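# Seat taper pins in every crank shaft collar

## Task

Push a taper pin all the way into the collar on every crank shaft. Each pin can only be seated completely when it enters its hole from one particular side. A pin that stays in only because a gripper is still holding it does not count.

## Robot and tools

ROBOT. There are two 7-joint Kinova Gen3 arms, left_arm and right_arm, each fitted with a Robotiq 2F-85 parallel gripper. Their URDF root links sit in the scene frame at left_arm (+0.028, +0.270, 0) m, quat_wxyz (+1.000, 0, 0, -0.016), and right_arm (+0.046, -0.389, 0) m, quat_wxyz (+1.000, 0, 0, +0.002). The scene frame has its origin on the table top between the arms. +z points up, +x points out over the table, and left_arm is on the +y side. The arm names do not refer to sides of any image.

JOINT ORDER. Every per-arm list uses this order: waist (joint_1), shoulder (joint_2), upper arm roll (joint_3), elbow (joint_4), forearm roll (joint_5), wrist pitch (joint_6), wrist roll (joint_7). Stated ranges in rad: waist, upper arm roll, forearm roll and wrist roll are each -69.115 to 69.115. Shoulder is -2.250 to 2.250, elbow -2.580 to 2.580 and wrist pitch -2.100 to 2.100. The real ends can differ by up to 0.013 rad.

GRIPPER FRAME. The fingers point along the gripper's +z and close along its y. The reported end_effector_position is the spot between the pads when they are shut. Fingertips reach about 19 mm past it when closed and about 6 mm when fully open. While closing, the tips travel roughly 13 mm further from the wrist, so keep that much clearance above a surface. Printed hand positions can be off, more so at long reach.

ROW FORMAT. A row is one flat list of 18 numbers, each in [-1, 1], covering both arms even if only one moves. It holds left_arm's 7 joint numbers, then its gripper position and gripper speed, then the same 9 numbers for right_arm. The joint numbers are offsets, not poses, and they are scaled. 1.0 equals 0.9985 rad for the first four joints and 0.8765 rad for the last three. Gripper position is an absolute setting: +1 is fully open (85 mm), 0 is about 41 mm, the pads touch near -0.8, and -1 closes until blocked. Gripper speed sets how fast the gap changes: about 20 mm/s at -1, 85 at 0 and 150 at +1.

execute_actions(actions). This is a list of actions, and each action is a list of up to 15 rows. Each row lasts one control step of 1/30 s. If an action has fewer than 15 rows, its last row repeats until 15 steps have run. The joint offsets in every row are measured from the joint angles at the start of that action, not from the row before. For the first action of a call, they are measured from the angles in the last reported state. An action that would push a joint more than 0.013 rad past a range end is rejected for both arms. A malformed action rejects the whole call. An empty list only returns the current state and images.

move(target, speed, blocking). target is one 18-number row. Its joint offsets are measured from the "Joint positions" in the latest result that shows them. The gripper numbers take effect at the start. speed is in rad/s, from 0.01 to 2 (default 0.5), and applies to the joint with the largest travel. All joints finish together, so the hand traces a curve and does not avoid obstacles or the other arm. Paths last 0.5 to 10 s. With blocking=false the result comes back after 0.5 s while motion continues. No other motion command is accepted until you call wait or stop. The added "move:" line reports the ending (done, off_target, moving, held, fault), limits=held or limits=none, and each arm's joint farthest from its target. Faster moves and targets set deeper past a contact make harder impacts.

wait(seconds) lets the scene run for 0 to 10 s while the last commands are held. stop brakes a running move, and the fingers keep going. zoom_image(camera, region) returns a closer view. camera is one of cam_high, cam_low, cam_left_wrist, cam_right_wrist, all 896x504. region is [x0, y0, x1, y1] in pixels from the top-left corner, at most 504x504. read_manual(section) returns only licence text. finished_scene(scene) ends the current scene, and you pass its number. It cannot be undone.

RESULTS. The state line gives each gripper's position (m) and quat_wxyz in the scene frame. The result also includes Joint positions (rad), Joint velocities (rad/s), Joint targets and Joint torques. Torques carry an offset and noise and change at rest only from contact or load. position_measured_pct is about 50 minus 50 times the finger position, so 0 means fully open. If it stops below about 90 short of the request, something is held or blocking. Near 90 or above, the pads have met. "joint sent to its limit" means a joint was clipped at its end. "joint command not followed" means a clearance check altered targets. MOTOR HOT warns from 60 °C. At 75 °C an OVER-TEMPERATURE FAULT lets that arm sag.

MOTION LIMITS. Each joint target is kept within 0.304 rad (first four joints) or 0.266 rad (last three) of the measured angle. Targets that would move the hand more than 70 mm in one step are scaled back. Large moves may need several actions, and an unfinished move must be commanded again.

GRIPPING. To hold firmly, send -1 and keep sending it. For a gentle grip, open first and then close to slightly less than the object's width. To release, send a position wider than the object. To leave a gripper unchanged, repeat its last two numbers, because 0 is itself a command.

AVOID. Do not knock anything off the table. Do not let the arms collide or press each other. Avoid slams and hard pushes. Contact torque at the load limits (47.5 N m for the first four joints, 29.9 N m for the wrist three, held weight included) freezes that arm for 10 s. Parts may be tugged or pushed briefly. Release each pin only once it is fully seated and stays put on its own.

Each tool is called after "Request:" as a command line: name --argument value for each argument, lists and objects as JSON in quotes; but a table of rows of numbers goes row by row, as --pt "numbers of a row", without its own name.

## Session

Request:
execute_actions --actions '[]'

Scene clock: 0.00 s.
left_arm: end_effector_position=(+0.2747, +0.5542, +0.3119) position_measured_pct=0.0 end_effector_quat_wxyz=(+0.061, +0.978, +0.198, -0.007) | right_arm: end_effector_position=(+0.4501, +0.2311, +0.2352) position_measured_pct=0.0 end_effector_quat_wxyz=(+0.424, -0.149, +0.864, -0.227)
Joint names: [waist, shoulder, upper arm roll, elbow, forearm roll, wrist pitch, wrist roll]
Joint positions: left_arm=[-0.587  0.272 -0.566  1.558  0.21   1.461  3.967] | right_arm=[-1.442  1.308  0.499  0.289  0.523  1.623  0.636]
Joint velocities: left_arm=[-0.     0.     0.001  0.    -0.     0.    -0.   ] | right_arm=[ 0.     0.     0.    -0.002 -0.    -0.    -0.   ]
Joint torques (N m, as the joint torque sensors report them, + toward a larger angle): no reading
Motor temperatures (°C, as the motors report them): left_arm=[26 26 28 31 33 34 38] | right_arm=[31 28 29 31 34 40 36]
Joint targets: left_arm=[-0.587 0.272 -0.566 1.558 0.210 1.461 3.967] | right_arm=[-1.442 1.308 0.499 0.289 0.523 1.623 0.636]

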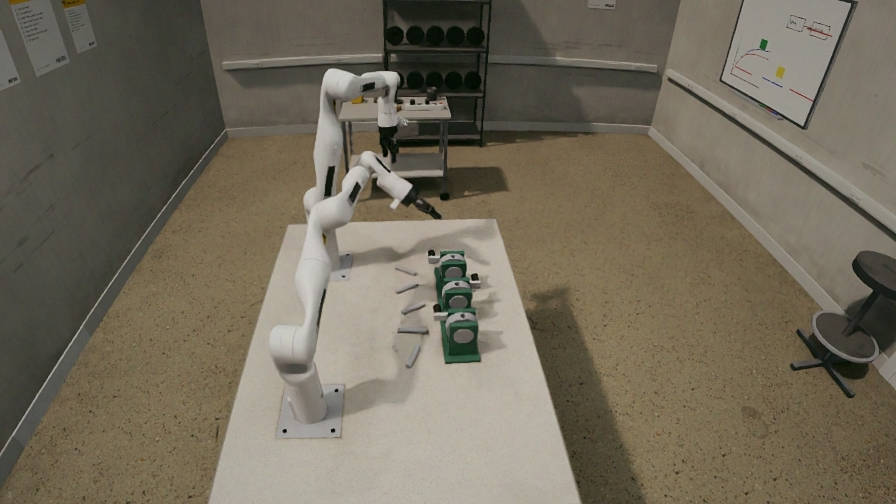

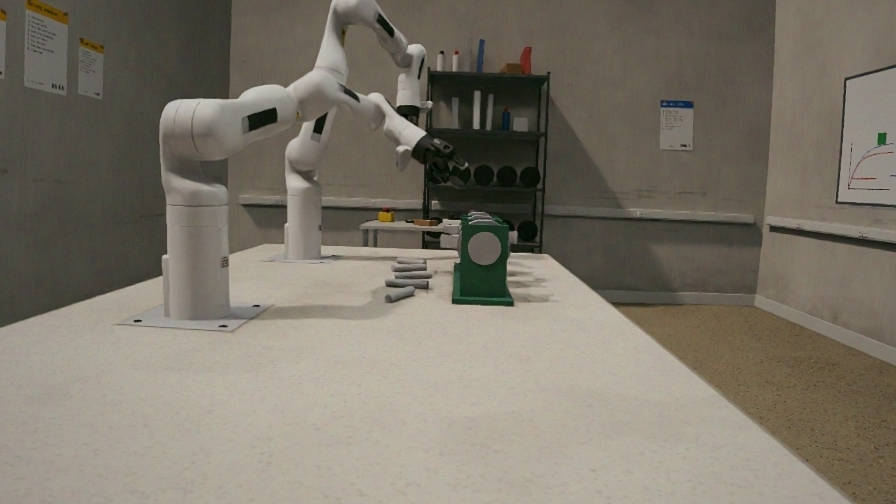

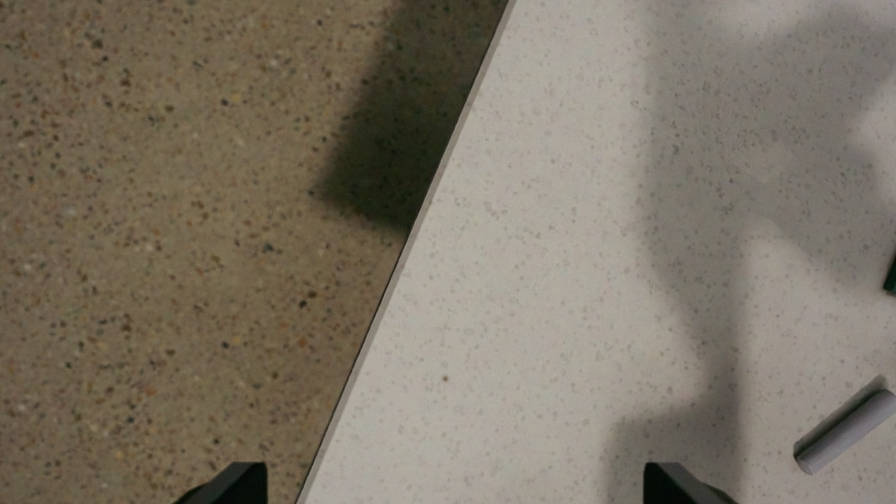

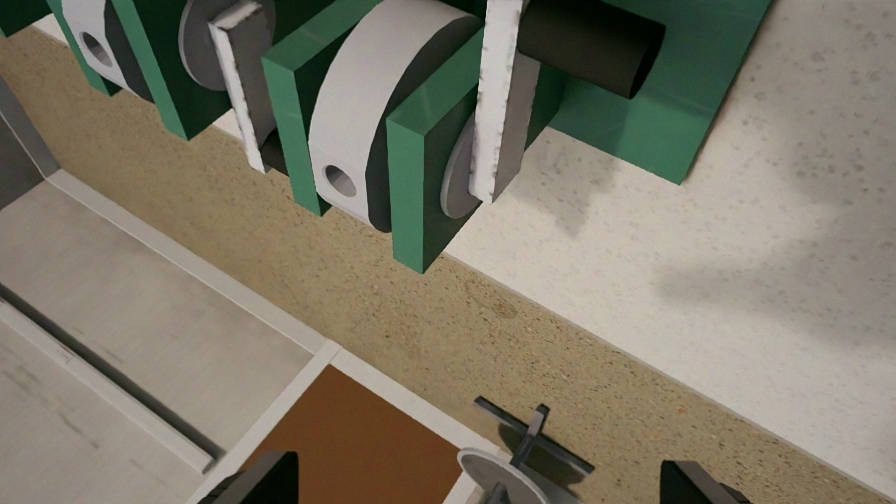

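Request:
move --target '[0,0,0.5669,0,-0.2396,-0.17,-1,0.2,0, 0.6998,-0.6985,-0.4997,0.7308,-0.5967,-0.126,0.214,1,0]' --speed 1.1

Scene clock: 2.67 s.
left_arm: end_effector_position=(+0.3953, +0.4682, +0.2982) position_measured_pct=40.1 end_effector_quat_wxyz=(+0.000, +0.861, -0.509, -0.000) | right_arm: end_effector_position=(+0.4698, -0.0299, +0.2996) position_measured_pct=0.0 end_effector_quat_wxyz=(-0.000, +0.000, +1.000, -0.000)
Joint names: [waist, shoulder, upper arm roll, elbow, forearm roll, wrist pitch, wrist roll]
Joint positions: left_arm=[-0.587  0.272  0.     1.558 -0.     1.312  3.09 ] | right_arm=[-0.744  0.611  0.     1.019 -0.     1.512  0.824]
Joint velocities: left_arm=[-0.001  0.001  0.    -0.    -0.    -0.     0.   ] | right_arm=[ 0.003 -0.001 -0.    -0.    -0.001  0.001 -0.   ]
Joint torques (N m, as the joint torque sensors report them, + toward a larger angle): left_arm=[ -0.1  -14.73  -0.4   -9.17  -0.37  -0.27  -0.06] | right_arm=[  0.39 -21.08   0.48  -8.58  -0.02   0.27   0.15]
Motor temperatures (°C, as the motors report them): left_arm=[26 26 28 31 33 34 38] | right_arm=[31 28 29 31 34 40 36]
Joint targets: left_arm=[-0.587 0.272 0.000 1.558 -0.000 1.312 3.090] | right_arm=[-0.743 0.611 0.000 1.019 -0.000 1.512 0.824]
move: done; limits=none; left_arm: farthest joint: the waist, 0.000 radians from its target (0.000 radians at the start); right_arm: farthest joint: the waist, 0.000 radians from its target (0.699 radians at the start)

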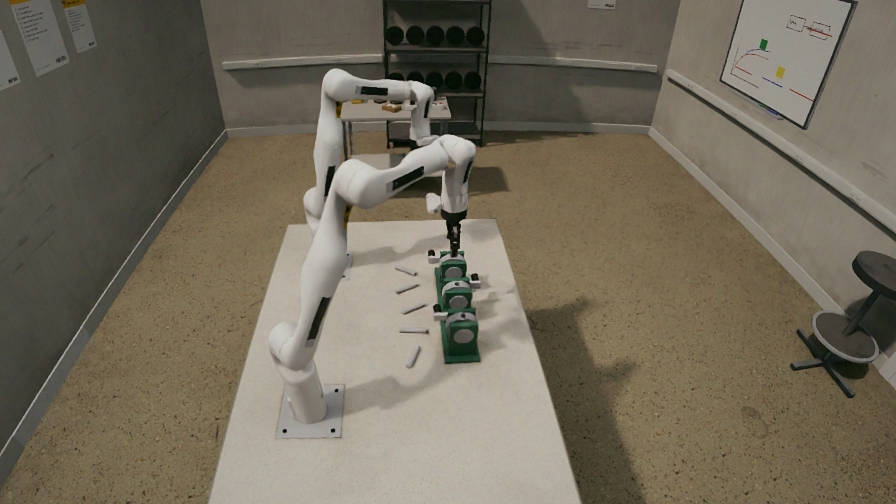

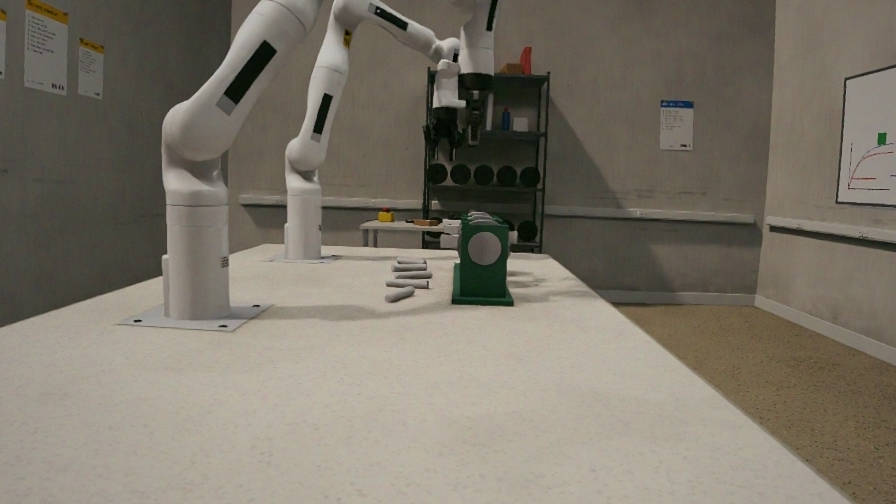

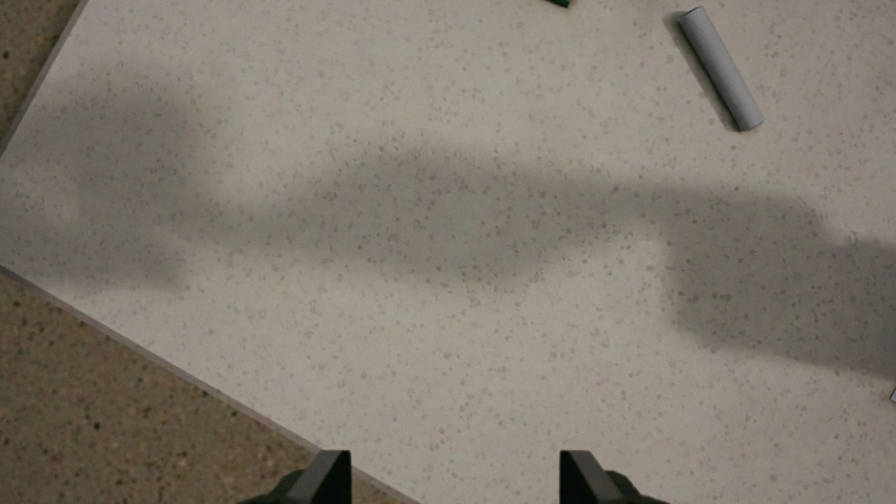

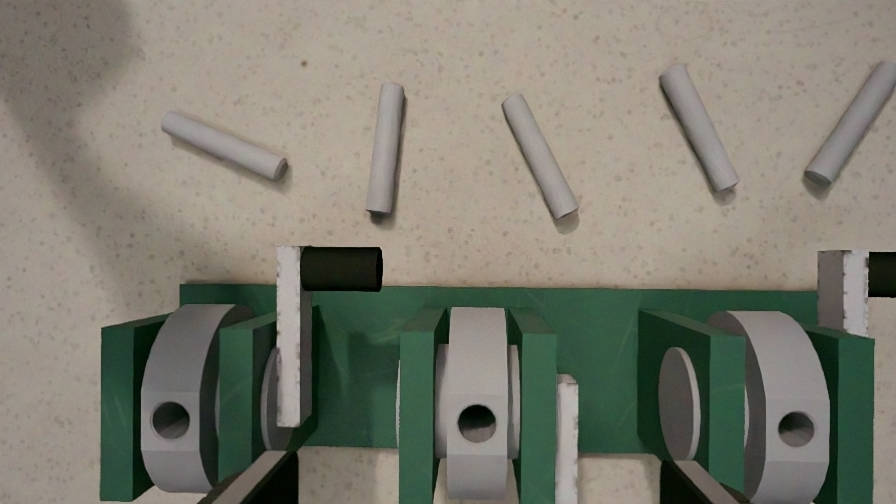

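Request:
zoom_image --camera "cam_right_wrist" --region '[130,380,210,460]'

Request:
zoom_image --camera "cam_right_wrist" --region '[437,382,517,462]'

Request:
zoom_image --camera "cam_right_wrist" --region '[756,388,836,468]'

Request:
zoom_image --camera "cam_right_wrist" --region '[150,60,430,240]'

Request:
zoom_image --camera "cam_right_wrist" --region '[480,50,760,240]'

Region (130, 380, 210, 460) of cam_right_wrist's 896x504 image, scaled by 6.300.

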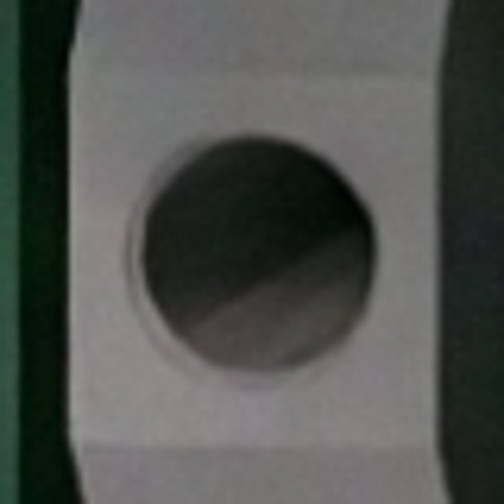

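Region (437, 382, 517, 462) of cam_right_wrist's 896x504 image, scaled by 6.300.

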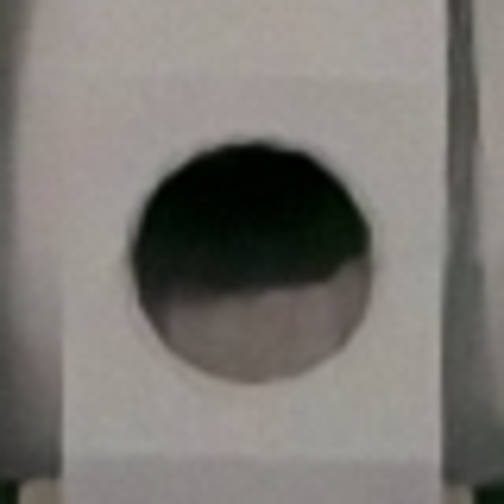

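Region (756, 388, 836, 468) of cam_right_wrist's 896x504 image, scaled by 6.300.

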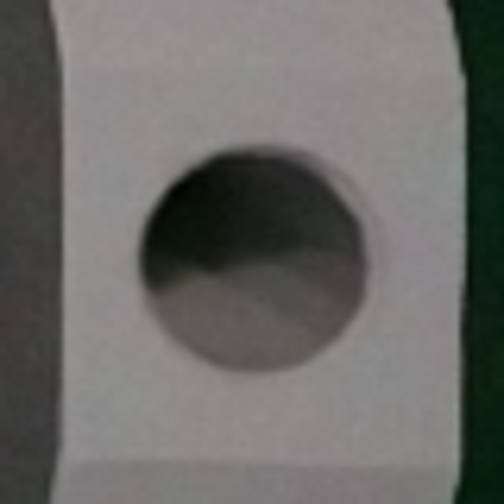

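Region (150, 60, 430, 240) of cam_right_wrist's 896x504 image, scaled by 1.800; it fills the top 324 rows of this view, and the rest is white.

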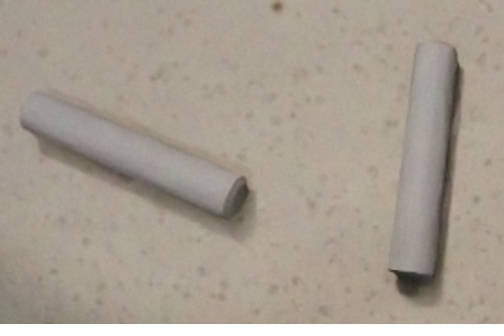

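Region (480, 50, 760, 240) of cam_right_wrist's 896x504 image, scaled by 1.800; it fills the top 342 rows of this view, and the rest is white.

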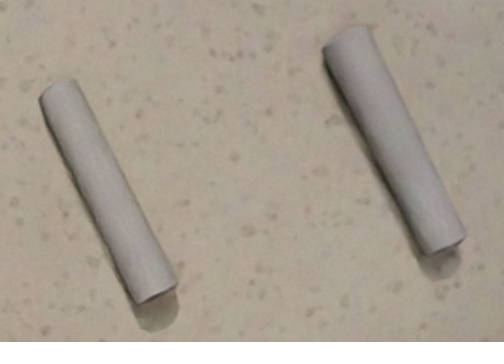

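Request:
execute_actions --actions '[]'

Scene clock: 4.90 s.
left_arm: end_effector_position=(+0.3953, +0.4682, +0.2982) position_measured_pct=40.1 end_effector_quat_wxyz=(+0.000, +0.861, -0.509, -0.000) | right_arm: end_effector_position=(+0.4699, -0.0300, +0.2997) position_measured_pct=0.0 end_effector_quat_wxyz=(-0.000, +0.000, +1.000, -0.000)
Joint names: [waist, shoulder, upper arm roll, elbow, forearm roll, wrist pitch, wrist roll]
Joint positions: left_arm=[-0.587  0.272  0.     1.558 -0.     1.312  3.09 ] | right_arm=[-0.743  0.611  0.     1.019 -0.     1.512  0.824]
Joint velocities: left_arm=[ 0.    -0.     0.     0.001  0.    -0.     0.   ] | right_arm=[ 0.     0.001  0.     0.001 -0.     0.    -0.   ]
Joint torques (N m, as the joint torque sensors report them, + toward a larger angle): left_arm=[  0.01 -14.58   0.02  -8.78   0.02  -0.12  -0.18] | right_arm=[ -0.15 -21.61   0.27  -8.94   0.     0.37  -0.01]
Motor temperatures (°C, as the motors report them): left_arm=[26 26 28 31 33 34 38] | right_arm=[31 28 29 31 34 40 36]
Joint targets: left_arm=[-0.587 0.272 0.000 1.558 -0.000 1.312 3.090] | right_arm=[-0.743 0.611 0.000 1.019 -0.000 1.512 0.824]

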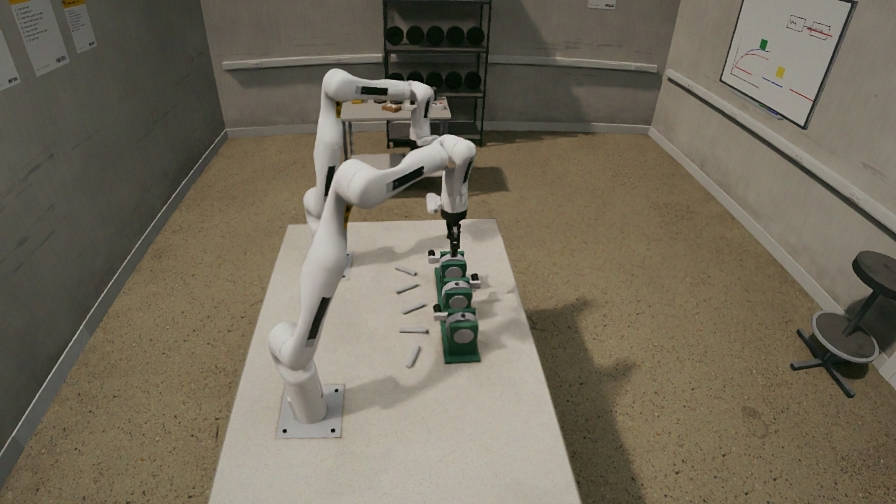

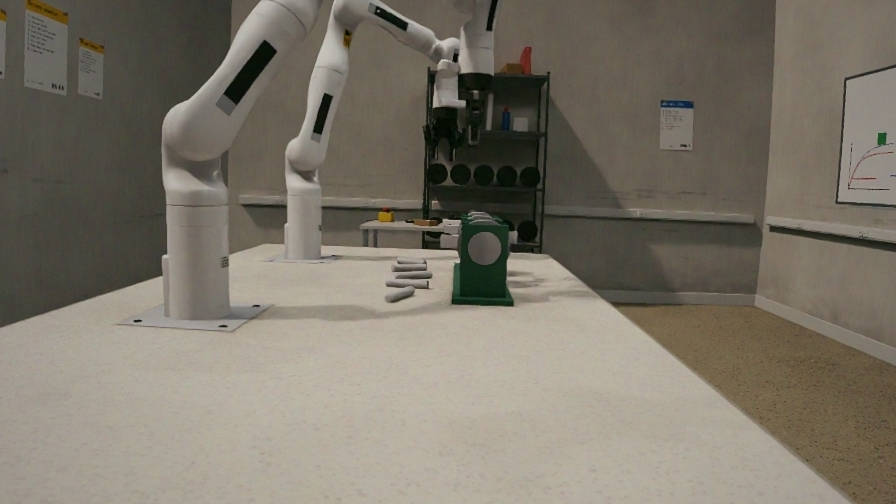

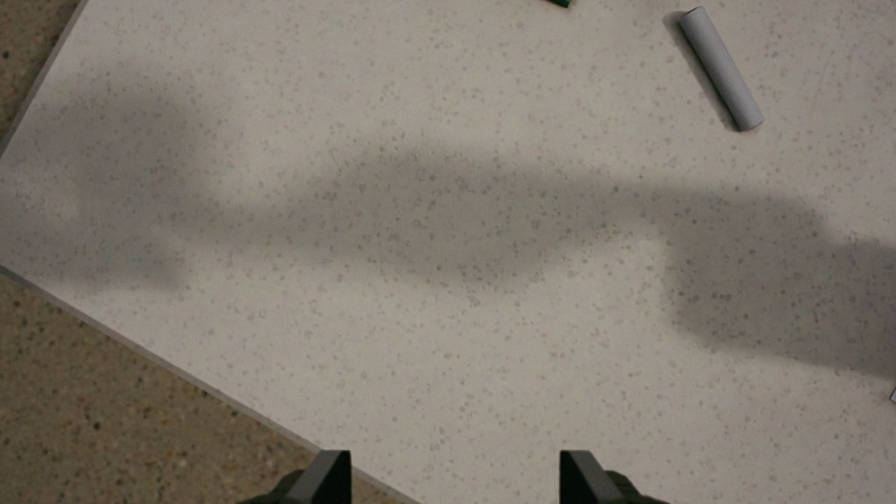

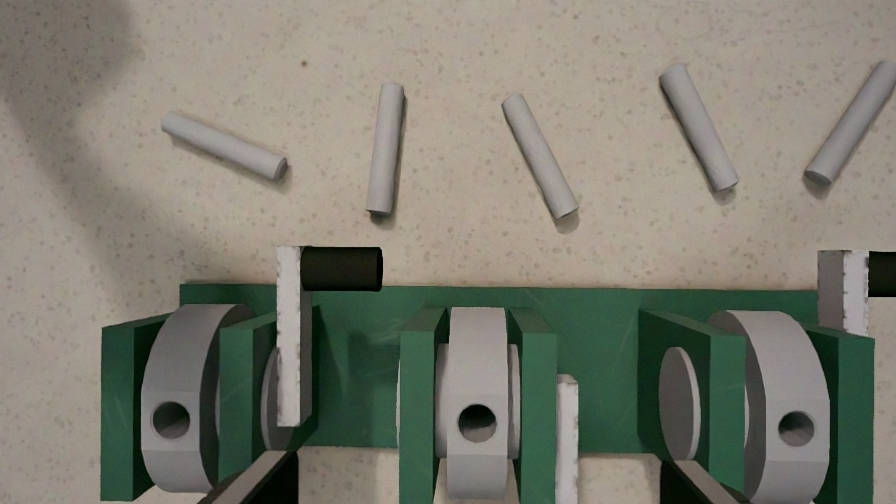

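Request:
move --target '[0.705,0.168,0,-0.09,0,-0.09,0.228,0.2,0,0.1,-0.227,0,0.701,0,-0.54,0.99,0.0,0]' --speed 1.1

Request:
move --target '[0,0,0,0,0,0,0,0.2,0,0,0,0,0.355,0,-0.405,0.466,0.0,0]' --speed 1.0

Request:
zoom_image --camera "cam_left_wrist" --region '[365,160,565,310]'

Scene clock: 10.20 s.
left_arm: end_effector_position=(+0.4947, +0.1745, +0.2503) position_measured_pct=40.1 end_effector_quat_wxyz=(-0.000, +0.707, -0.708, +0.000) | right_arm: end_effector_position=(+0.4025, -0.1504, +0.2041) position_measured_pct=49.6 end_effector_quat_wxyz=(-0.000, -0.374, +0.927, +0.000)
Joint names: [waist, shoulder, upper arm roll, elbow, forearm roll, wrist pitch, wrist roll]
Joint positions: left_arm=[ 0.117  0.44   0.001  1.468 -0.     1.233  3.29 ] | right_arm=[-0.644  0.384  0.     1.719 -0.     1.039  1.692]
Joint velocities: left_arm=[ 0.002  0.001 -0.002  0.     0.     0.001  0.   ] | right_arm=[ 0.    -0.001 -0.002 -0.001 -0.     0.001  0.   ]
Joint torques (N m, as the joint torque sensors report them, + toward a larger angle): left_arm=[ -0.49 -18.12   0.31  -8.96  -0.2   -0.27  -0.3 ] | right_arm=[  0.09 -15.97   0.36  -7.24   0.07   0.25  -0.07]
Motor temperatures (°C, as the motors report them): left_arm=[26 26 28 31 33 34 38] | right_arm=[31 29 29 31 34 40 36]
Joint targets: left_arm=[0.117 0.440 0.000 1.468 -0.000 1.233 3.290] | right_arm=[-0.644 0.384 0.000 1.719 -0.000 1.039 1.692]
move: done; limits=none; left_arm: farthest joint: the upper arm roll, 0.001 radians from its target (0.000 radians at the start); right_arm: farthest joint: the waist, 0.000 radians from its target (0.100 radians at the start)

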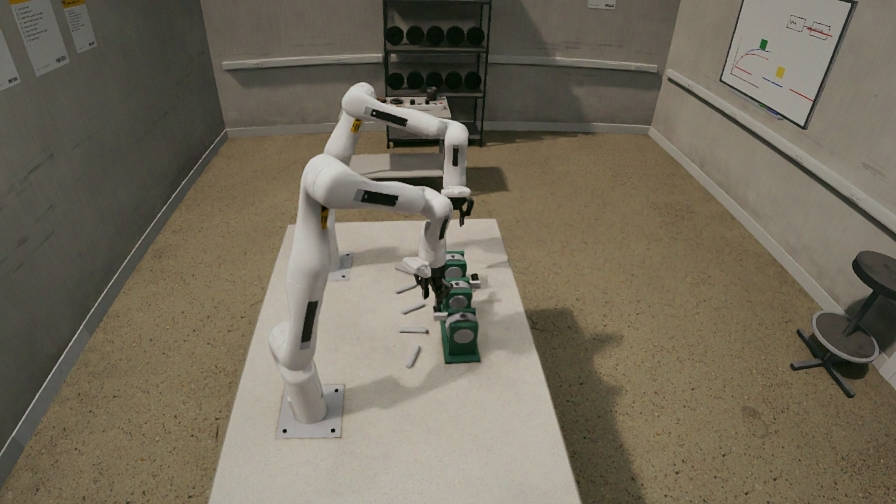

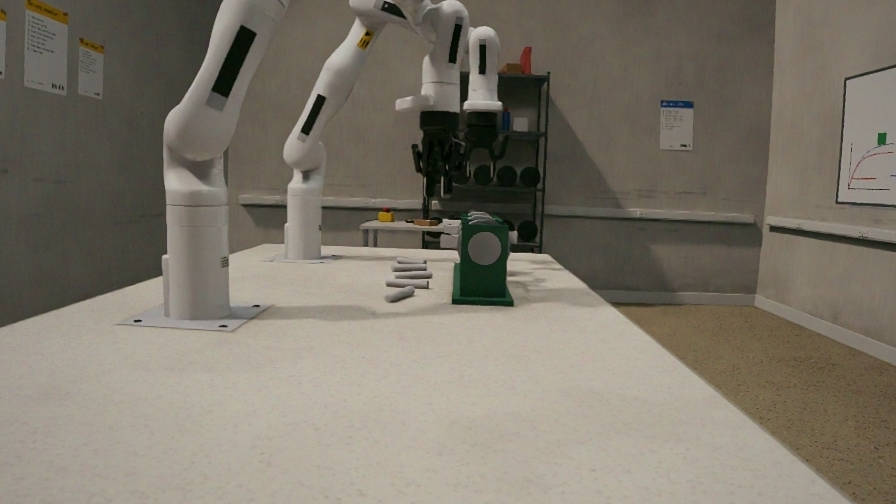

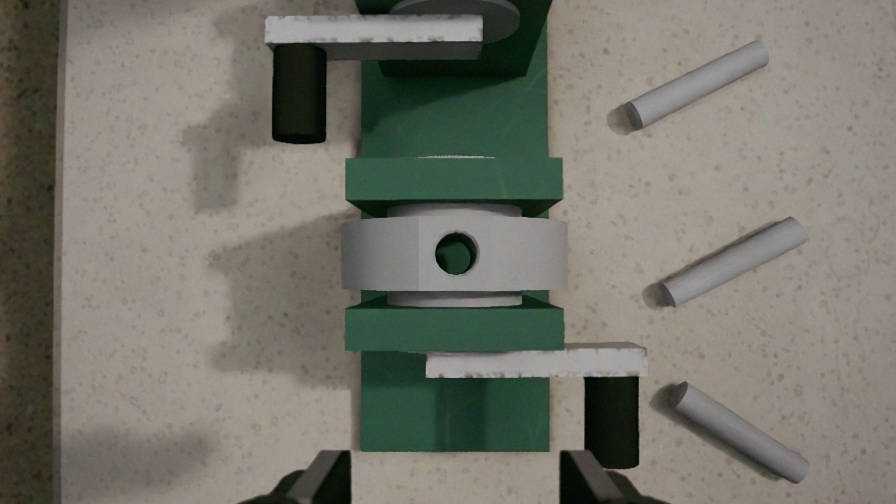

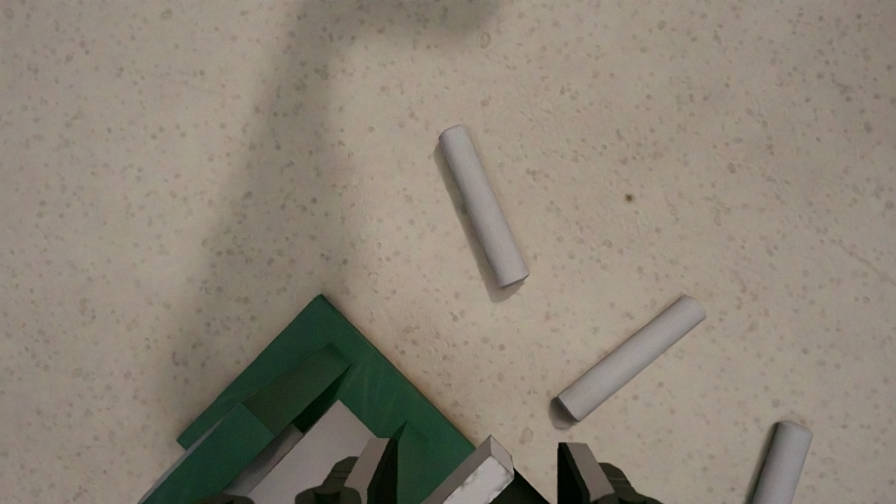

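Scene clock: 11.17 s.
left_arm: end_effector_position=(+0.4947, +0.1745, +0.2503) position_measured_pct=40.1 end_effector_quat_wxyz=(-0.000, +0.707, -0.708, +0.000) | right_arm: end_effector_position=(+0.3450, -0.1938, +0.1199) position_measured_pct=49.6 end_effector_quat_wxyz=(+0.000, -0.554, +0.832, +0.000)
Joint names: [waist, shoulder, upper arm roll, elbow, forearm roll, wrist pitch, wrist roll]
Joint positions: left_arm=[ 0.117  0.44   0.001  1.468 -0.     1.233  3.29 ] | right_arm=[-0.644  0.384  0.     2.073 -0.     0.684  2.1  ]
Joint velocities: left_arm=[-0.     0.    -0.001  0.     0.     0.001  0.   ] | right_arm=[-0.    -0.     0.     0.001 -0.    -0.001  0.   ]
Joint torques (N m, as the joint torque sensors report them, + toward a larger angle): left_arm=[ -0.49 -17.61   0.07  -9.5    0.01  -0.03  -0.54] | right_arm=[  0.28 -13.79   0.32  -5.16   0.11   0.09   0.08]
Motor temperatures (°C, as the motors report them): left_arm=[26 27 28 31 33 34 38] | right_arm=[31 29 29 31 34 40 36]
Joint targets: left_arm=[0.117 0.440 0.001 1.468 -0.000 1.233 3.290] | right_arm=[-0.644 0.384 0.000 2.073 -0.000 0.684 2.100]
move: done; limits=none; left_arm: farthest joint: the waist, 0.000 radians from its target (0.000 radians at the start); right_arm: farthest joint: the waist, 0.000 radians from its target (0.000 radians at the start)

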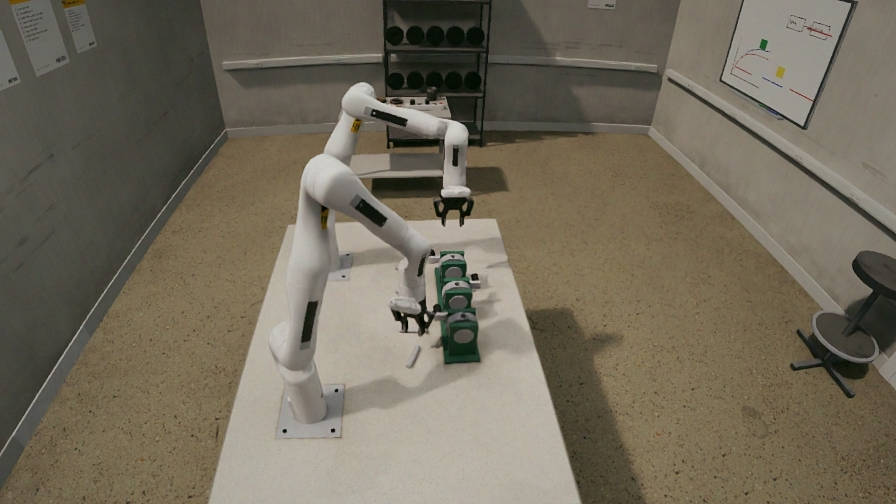

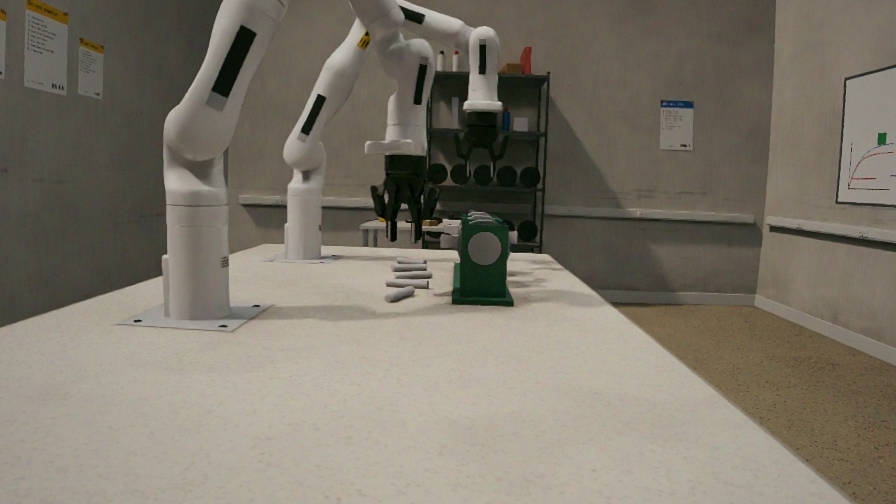

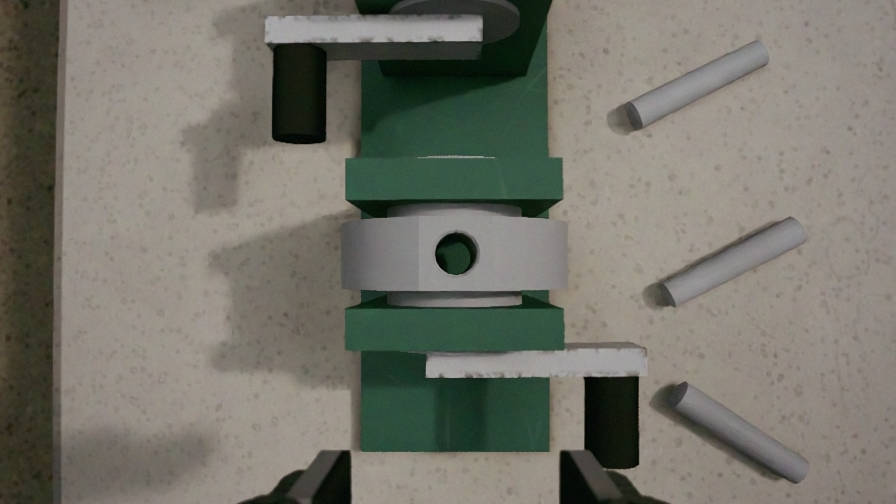

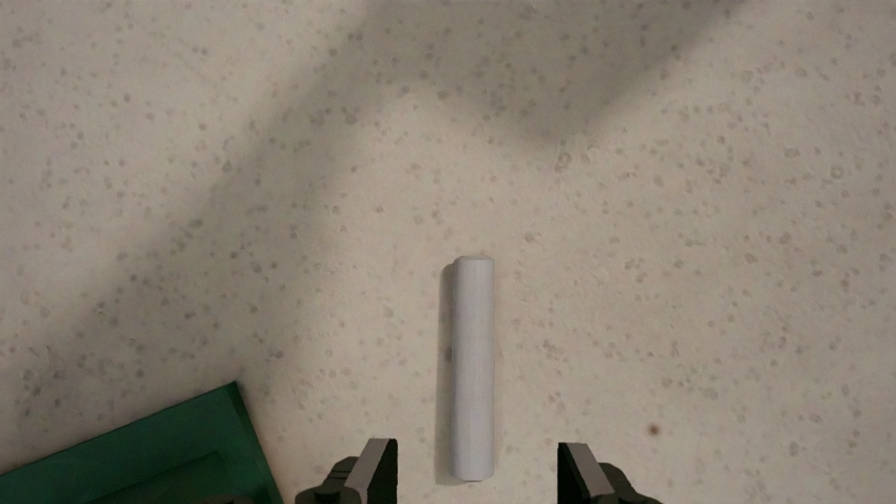

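Region (365, 160, 565, 310) of cam_left_wrist's 896x504 image, scaled by 2.520; it fills the top 378 rows of this view, and the rest is white.

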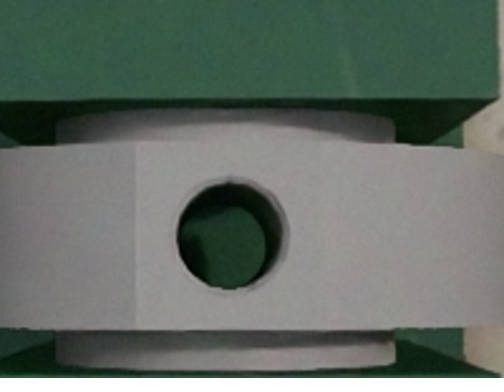

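Request:
zoom_image --camera "cam_left_wrist" --region '[425,225,485,285]'

Request:
zoom_image --camera "cam_right_wrist" --region '[350,245,600,495]'

Request:
zoom_image --camera "cam_left_wrist" --region '[600,20,830,320]'

Region (425, 225, 485, 285) of cam_left_wrist's 896x504 image, scaled by 8.400.

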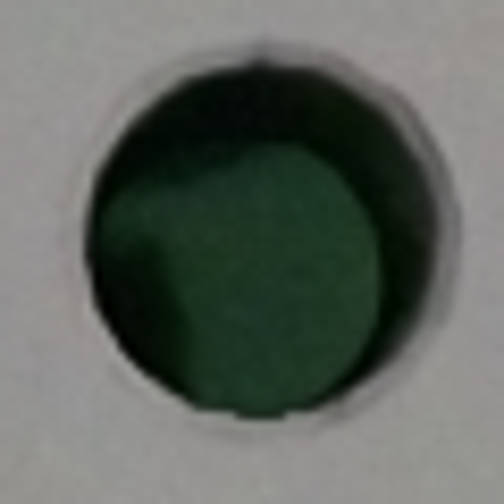

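Region (350, 245, 600, 495) of cam_right_wrist's 896x504 image, scaled by 2.016.

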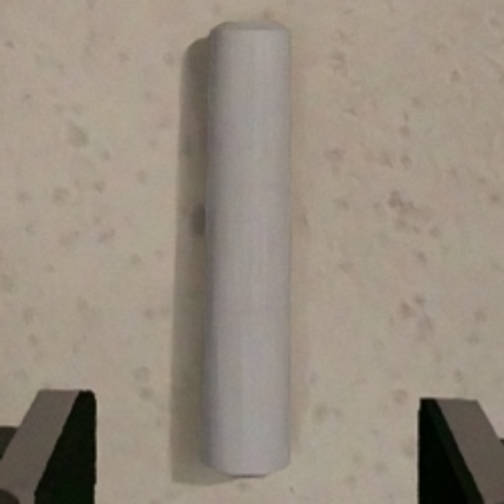

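Region (600, 20, 830, 320) of cam_left_wrist's 896x504 image, scaled by 1.680; it fills the left 386 columns of this view, and the rest is white.

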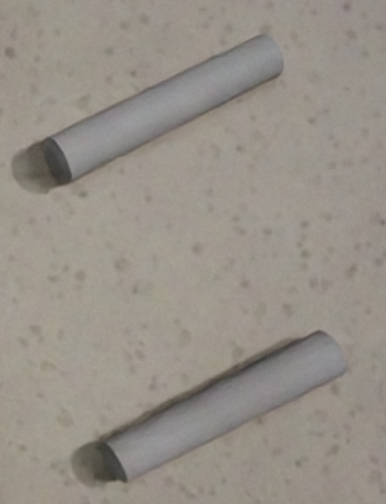

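Request:
move --target '[-0.028,-0.062,0,0.392,0,-0.376,-0.032,0.15,0,0,0.231,0,0.085,0,-0.359,0,0.0,0]' --speed 0.6

Request:
move --target '[0,0.1235,0,0.0905,0,-0.244,0,0.15,0,0,0,0,0,0,0,0,-0.6,0]' --speed 0.4

Scene clock: 14.10 s.
left_arm: end_effector_position=(+0.4243, +0.1965, +0.1702) position_measured_pct=42.5 end_effector_quat_wxyz=(-0.000, +0.707, -0.708, +0.000) | right_arm: end_effector_position=(+0.3445, -0.1942, +0.0240) position_measured_pct=49.6 end_effector_quat_wxyz=(-0.000, -0.554, +0.832, -0.000)
Joint names: [waist, shoulder, upper arm roll, elbow, forearm roll, wrist pitch, wrist roll]
Joint positions: left_arm=[ 0.089  0.378  0.     1.859 -0.     0.903  3.262] | right_arm=[-0.644  0.615  0.     2.158 -0.     0.369  2.1  ]
Joint velocities: left_arm=[-0.002 -0.002  0.001  0.    -0.    -0.001 -0.   ] | right_arm=[-0.     0.004  0.     0.001  0.    -0.001 -0.   ]
Joint torques (N m, as the joint torque sensors report them, + toward a larger angle): left_arm=[ -0.6  -14.5   -0.41  -6.98  -0.17   0.32  -0.03] | right_arm=[ -0.36 -15.75   0.36  -2.64   0.11   0.31   0.17]
Motor temperatures (°C, as the motors report them): left_arm=[26 27 28 31 33 34 38] | right_arm=[31 29 29 31 34 40 36]
Joint targets: left_arm=[0.089 0.378 0.001 1.860 -0.000 0.903 3.262] | right_arm=[-0.644 0.615 0.000 2.158 -0.000 0.369 2.100]
move: done; limits=none; left_arm: farthest joint: the upper arm roll, 0.001 radians from its target (0.000 radians at the start); right_arm: farthest joint: the waist, 0.000 radians from its target (0.000 radians at the start)

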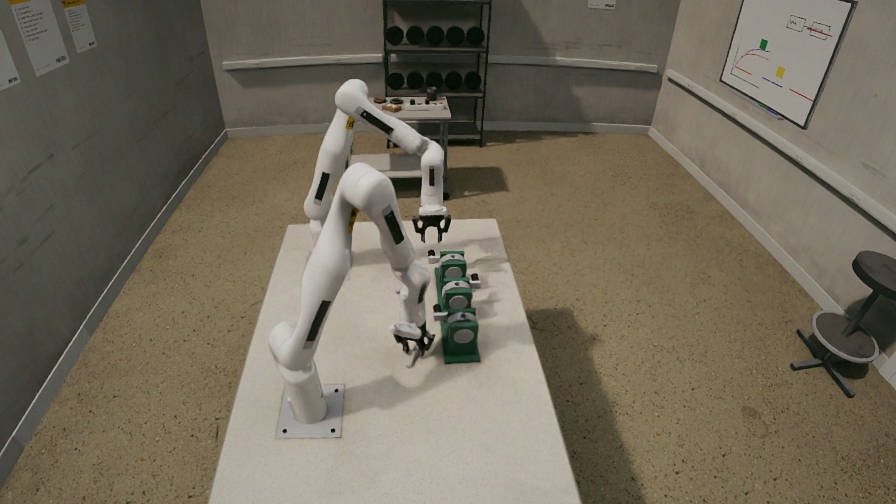

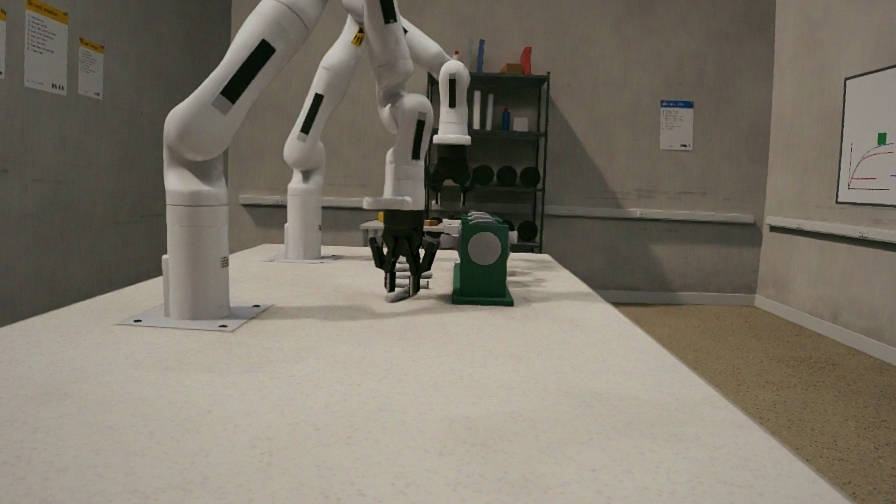

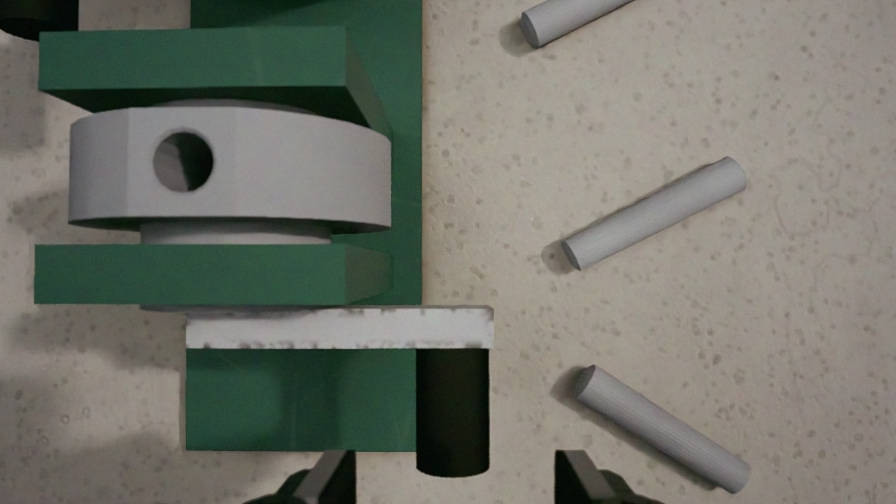

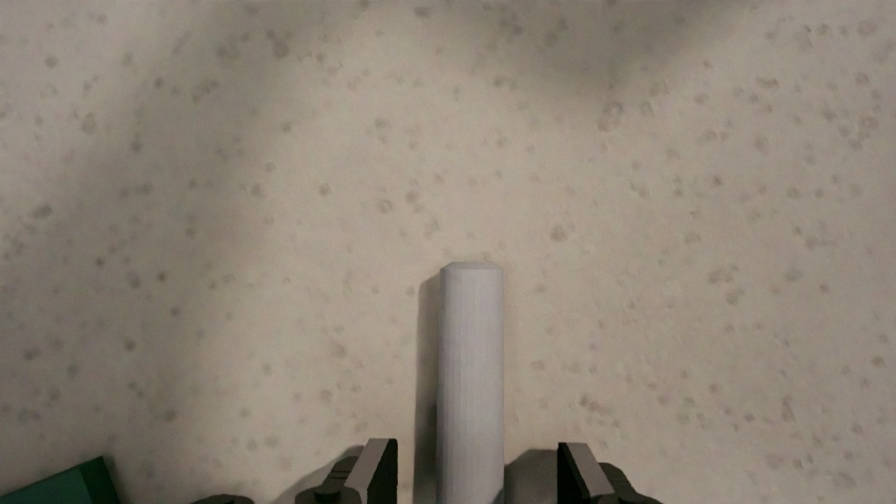

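Scene clock: 15.07 s.
left_arm: end_effector_position=(+0.4245, +0.1964, +0.1002) position_measured_pct=42.5 end_effector_quat_wxyz=(-0.000, +0.707, -0.708, +0.000) | right_arm: end_effector_position=(+0.3447, -0.1942, +0.0243) position_measured_pct=75.8 end_effector_quat_wxyz=(+0.000, -0.554, +0.832, -0.000)
Joint names: [waist, shoulder, upper arm roll, elbow, forearm roll, wrist pitch, wrist roll]
Joint positions: left_arm=[ 0.089  0.501  0.     1.95  -0.     0.69   3.262] | right_arm=[-0.643  0.614  0.     2.158 -0.     0.369  2.1  ]
Joint velocities: left_arm=[ 0.     0.003  0.     0.    -0.     0.002 -0.   ] | right_arm=[-0.    -0.001  0.    -0.001 -0.     0.     0.   ]
Joint torques (N m, as the joint torque sensors report them, + toward a larger angle): left_arm=[  0.04 -15.51  -0.29  -6.1    0.05  -0.18  -0.07] | right_arm=[  0.15 -14.61   0.61  -2.56   0.22   0.04   0.06]
Motor temperatures (°C, as the motors report them): left_arm=[26 27 28 31 33 34 38] | right_arm=[31 29 29 31 34 40 36]
Joint targets: left_arm=[0.089 0.501 0.000 1.950 -0.000 0.690 3.262] | right_arm=[-0.644 0.615 0.000 2.158 -0.000 0.369 2.100]
move: done; limits=none; left_arm: farthest joint: the waist, 0.000 radians from its target (0.000 radians at the start); right_arm: farthest joint: the waist, 0.001 radians from its target (0.000 radians at the start)

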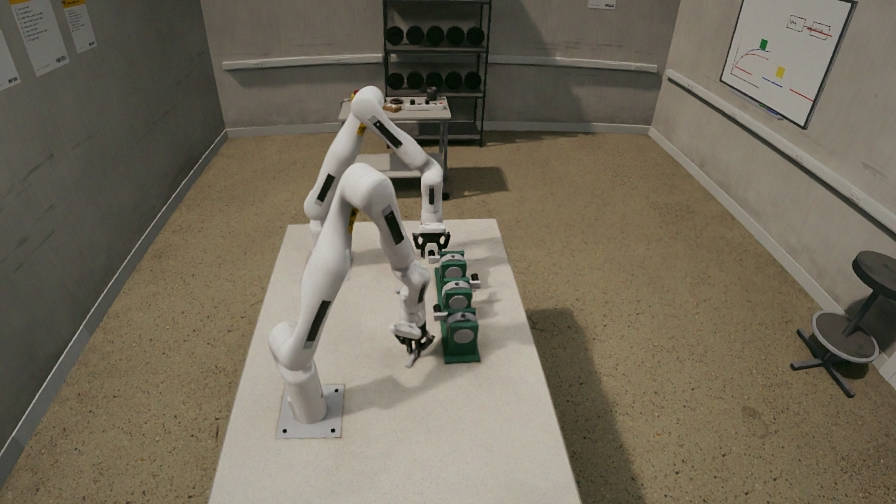

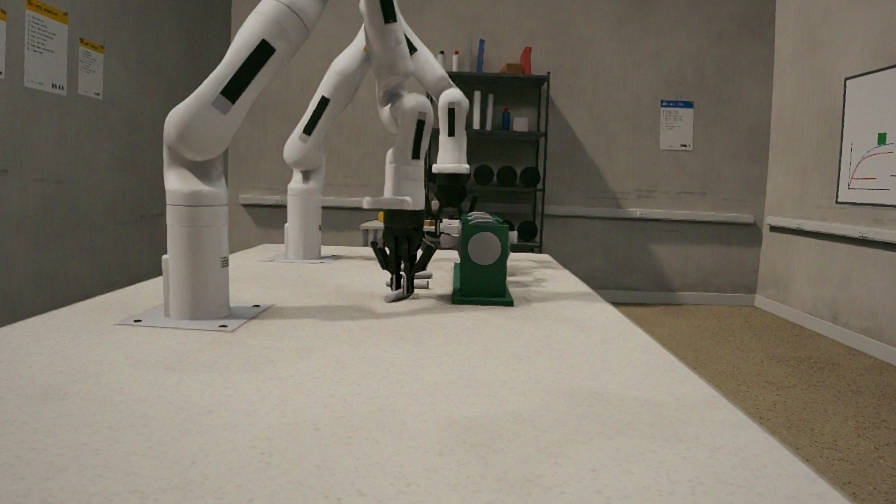

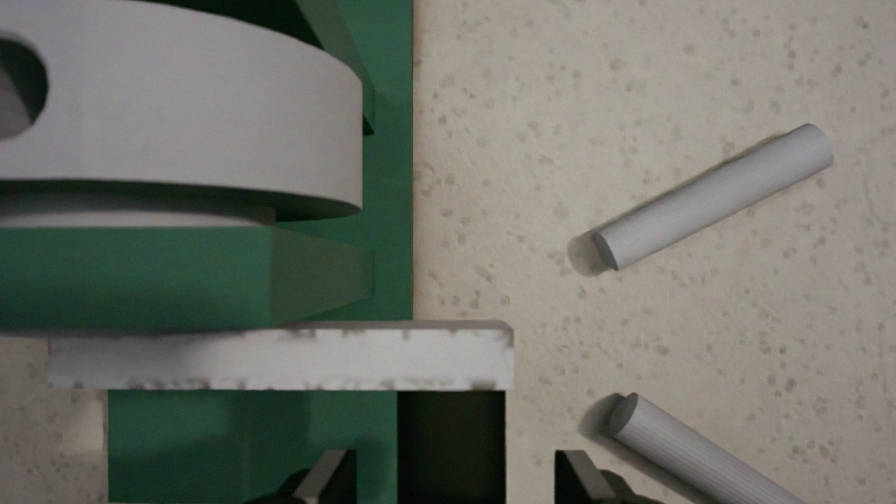

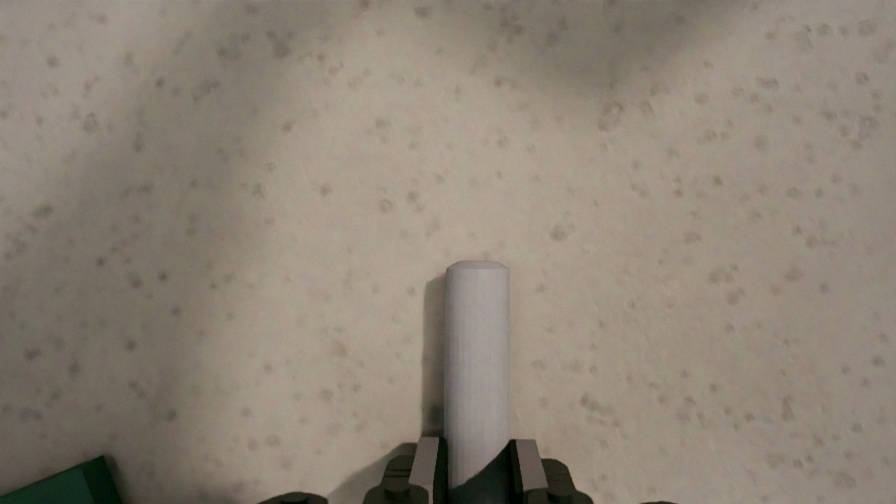

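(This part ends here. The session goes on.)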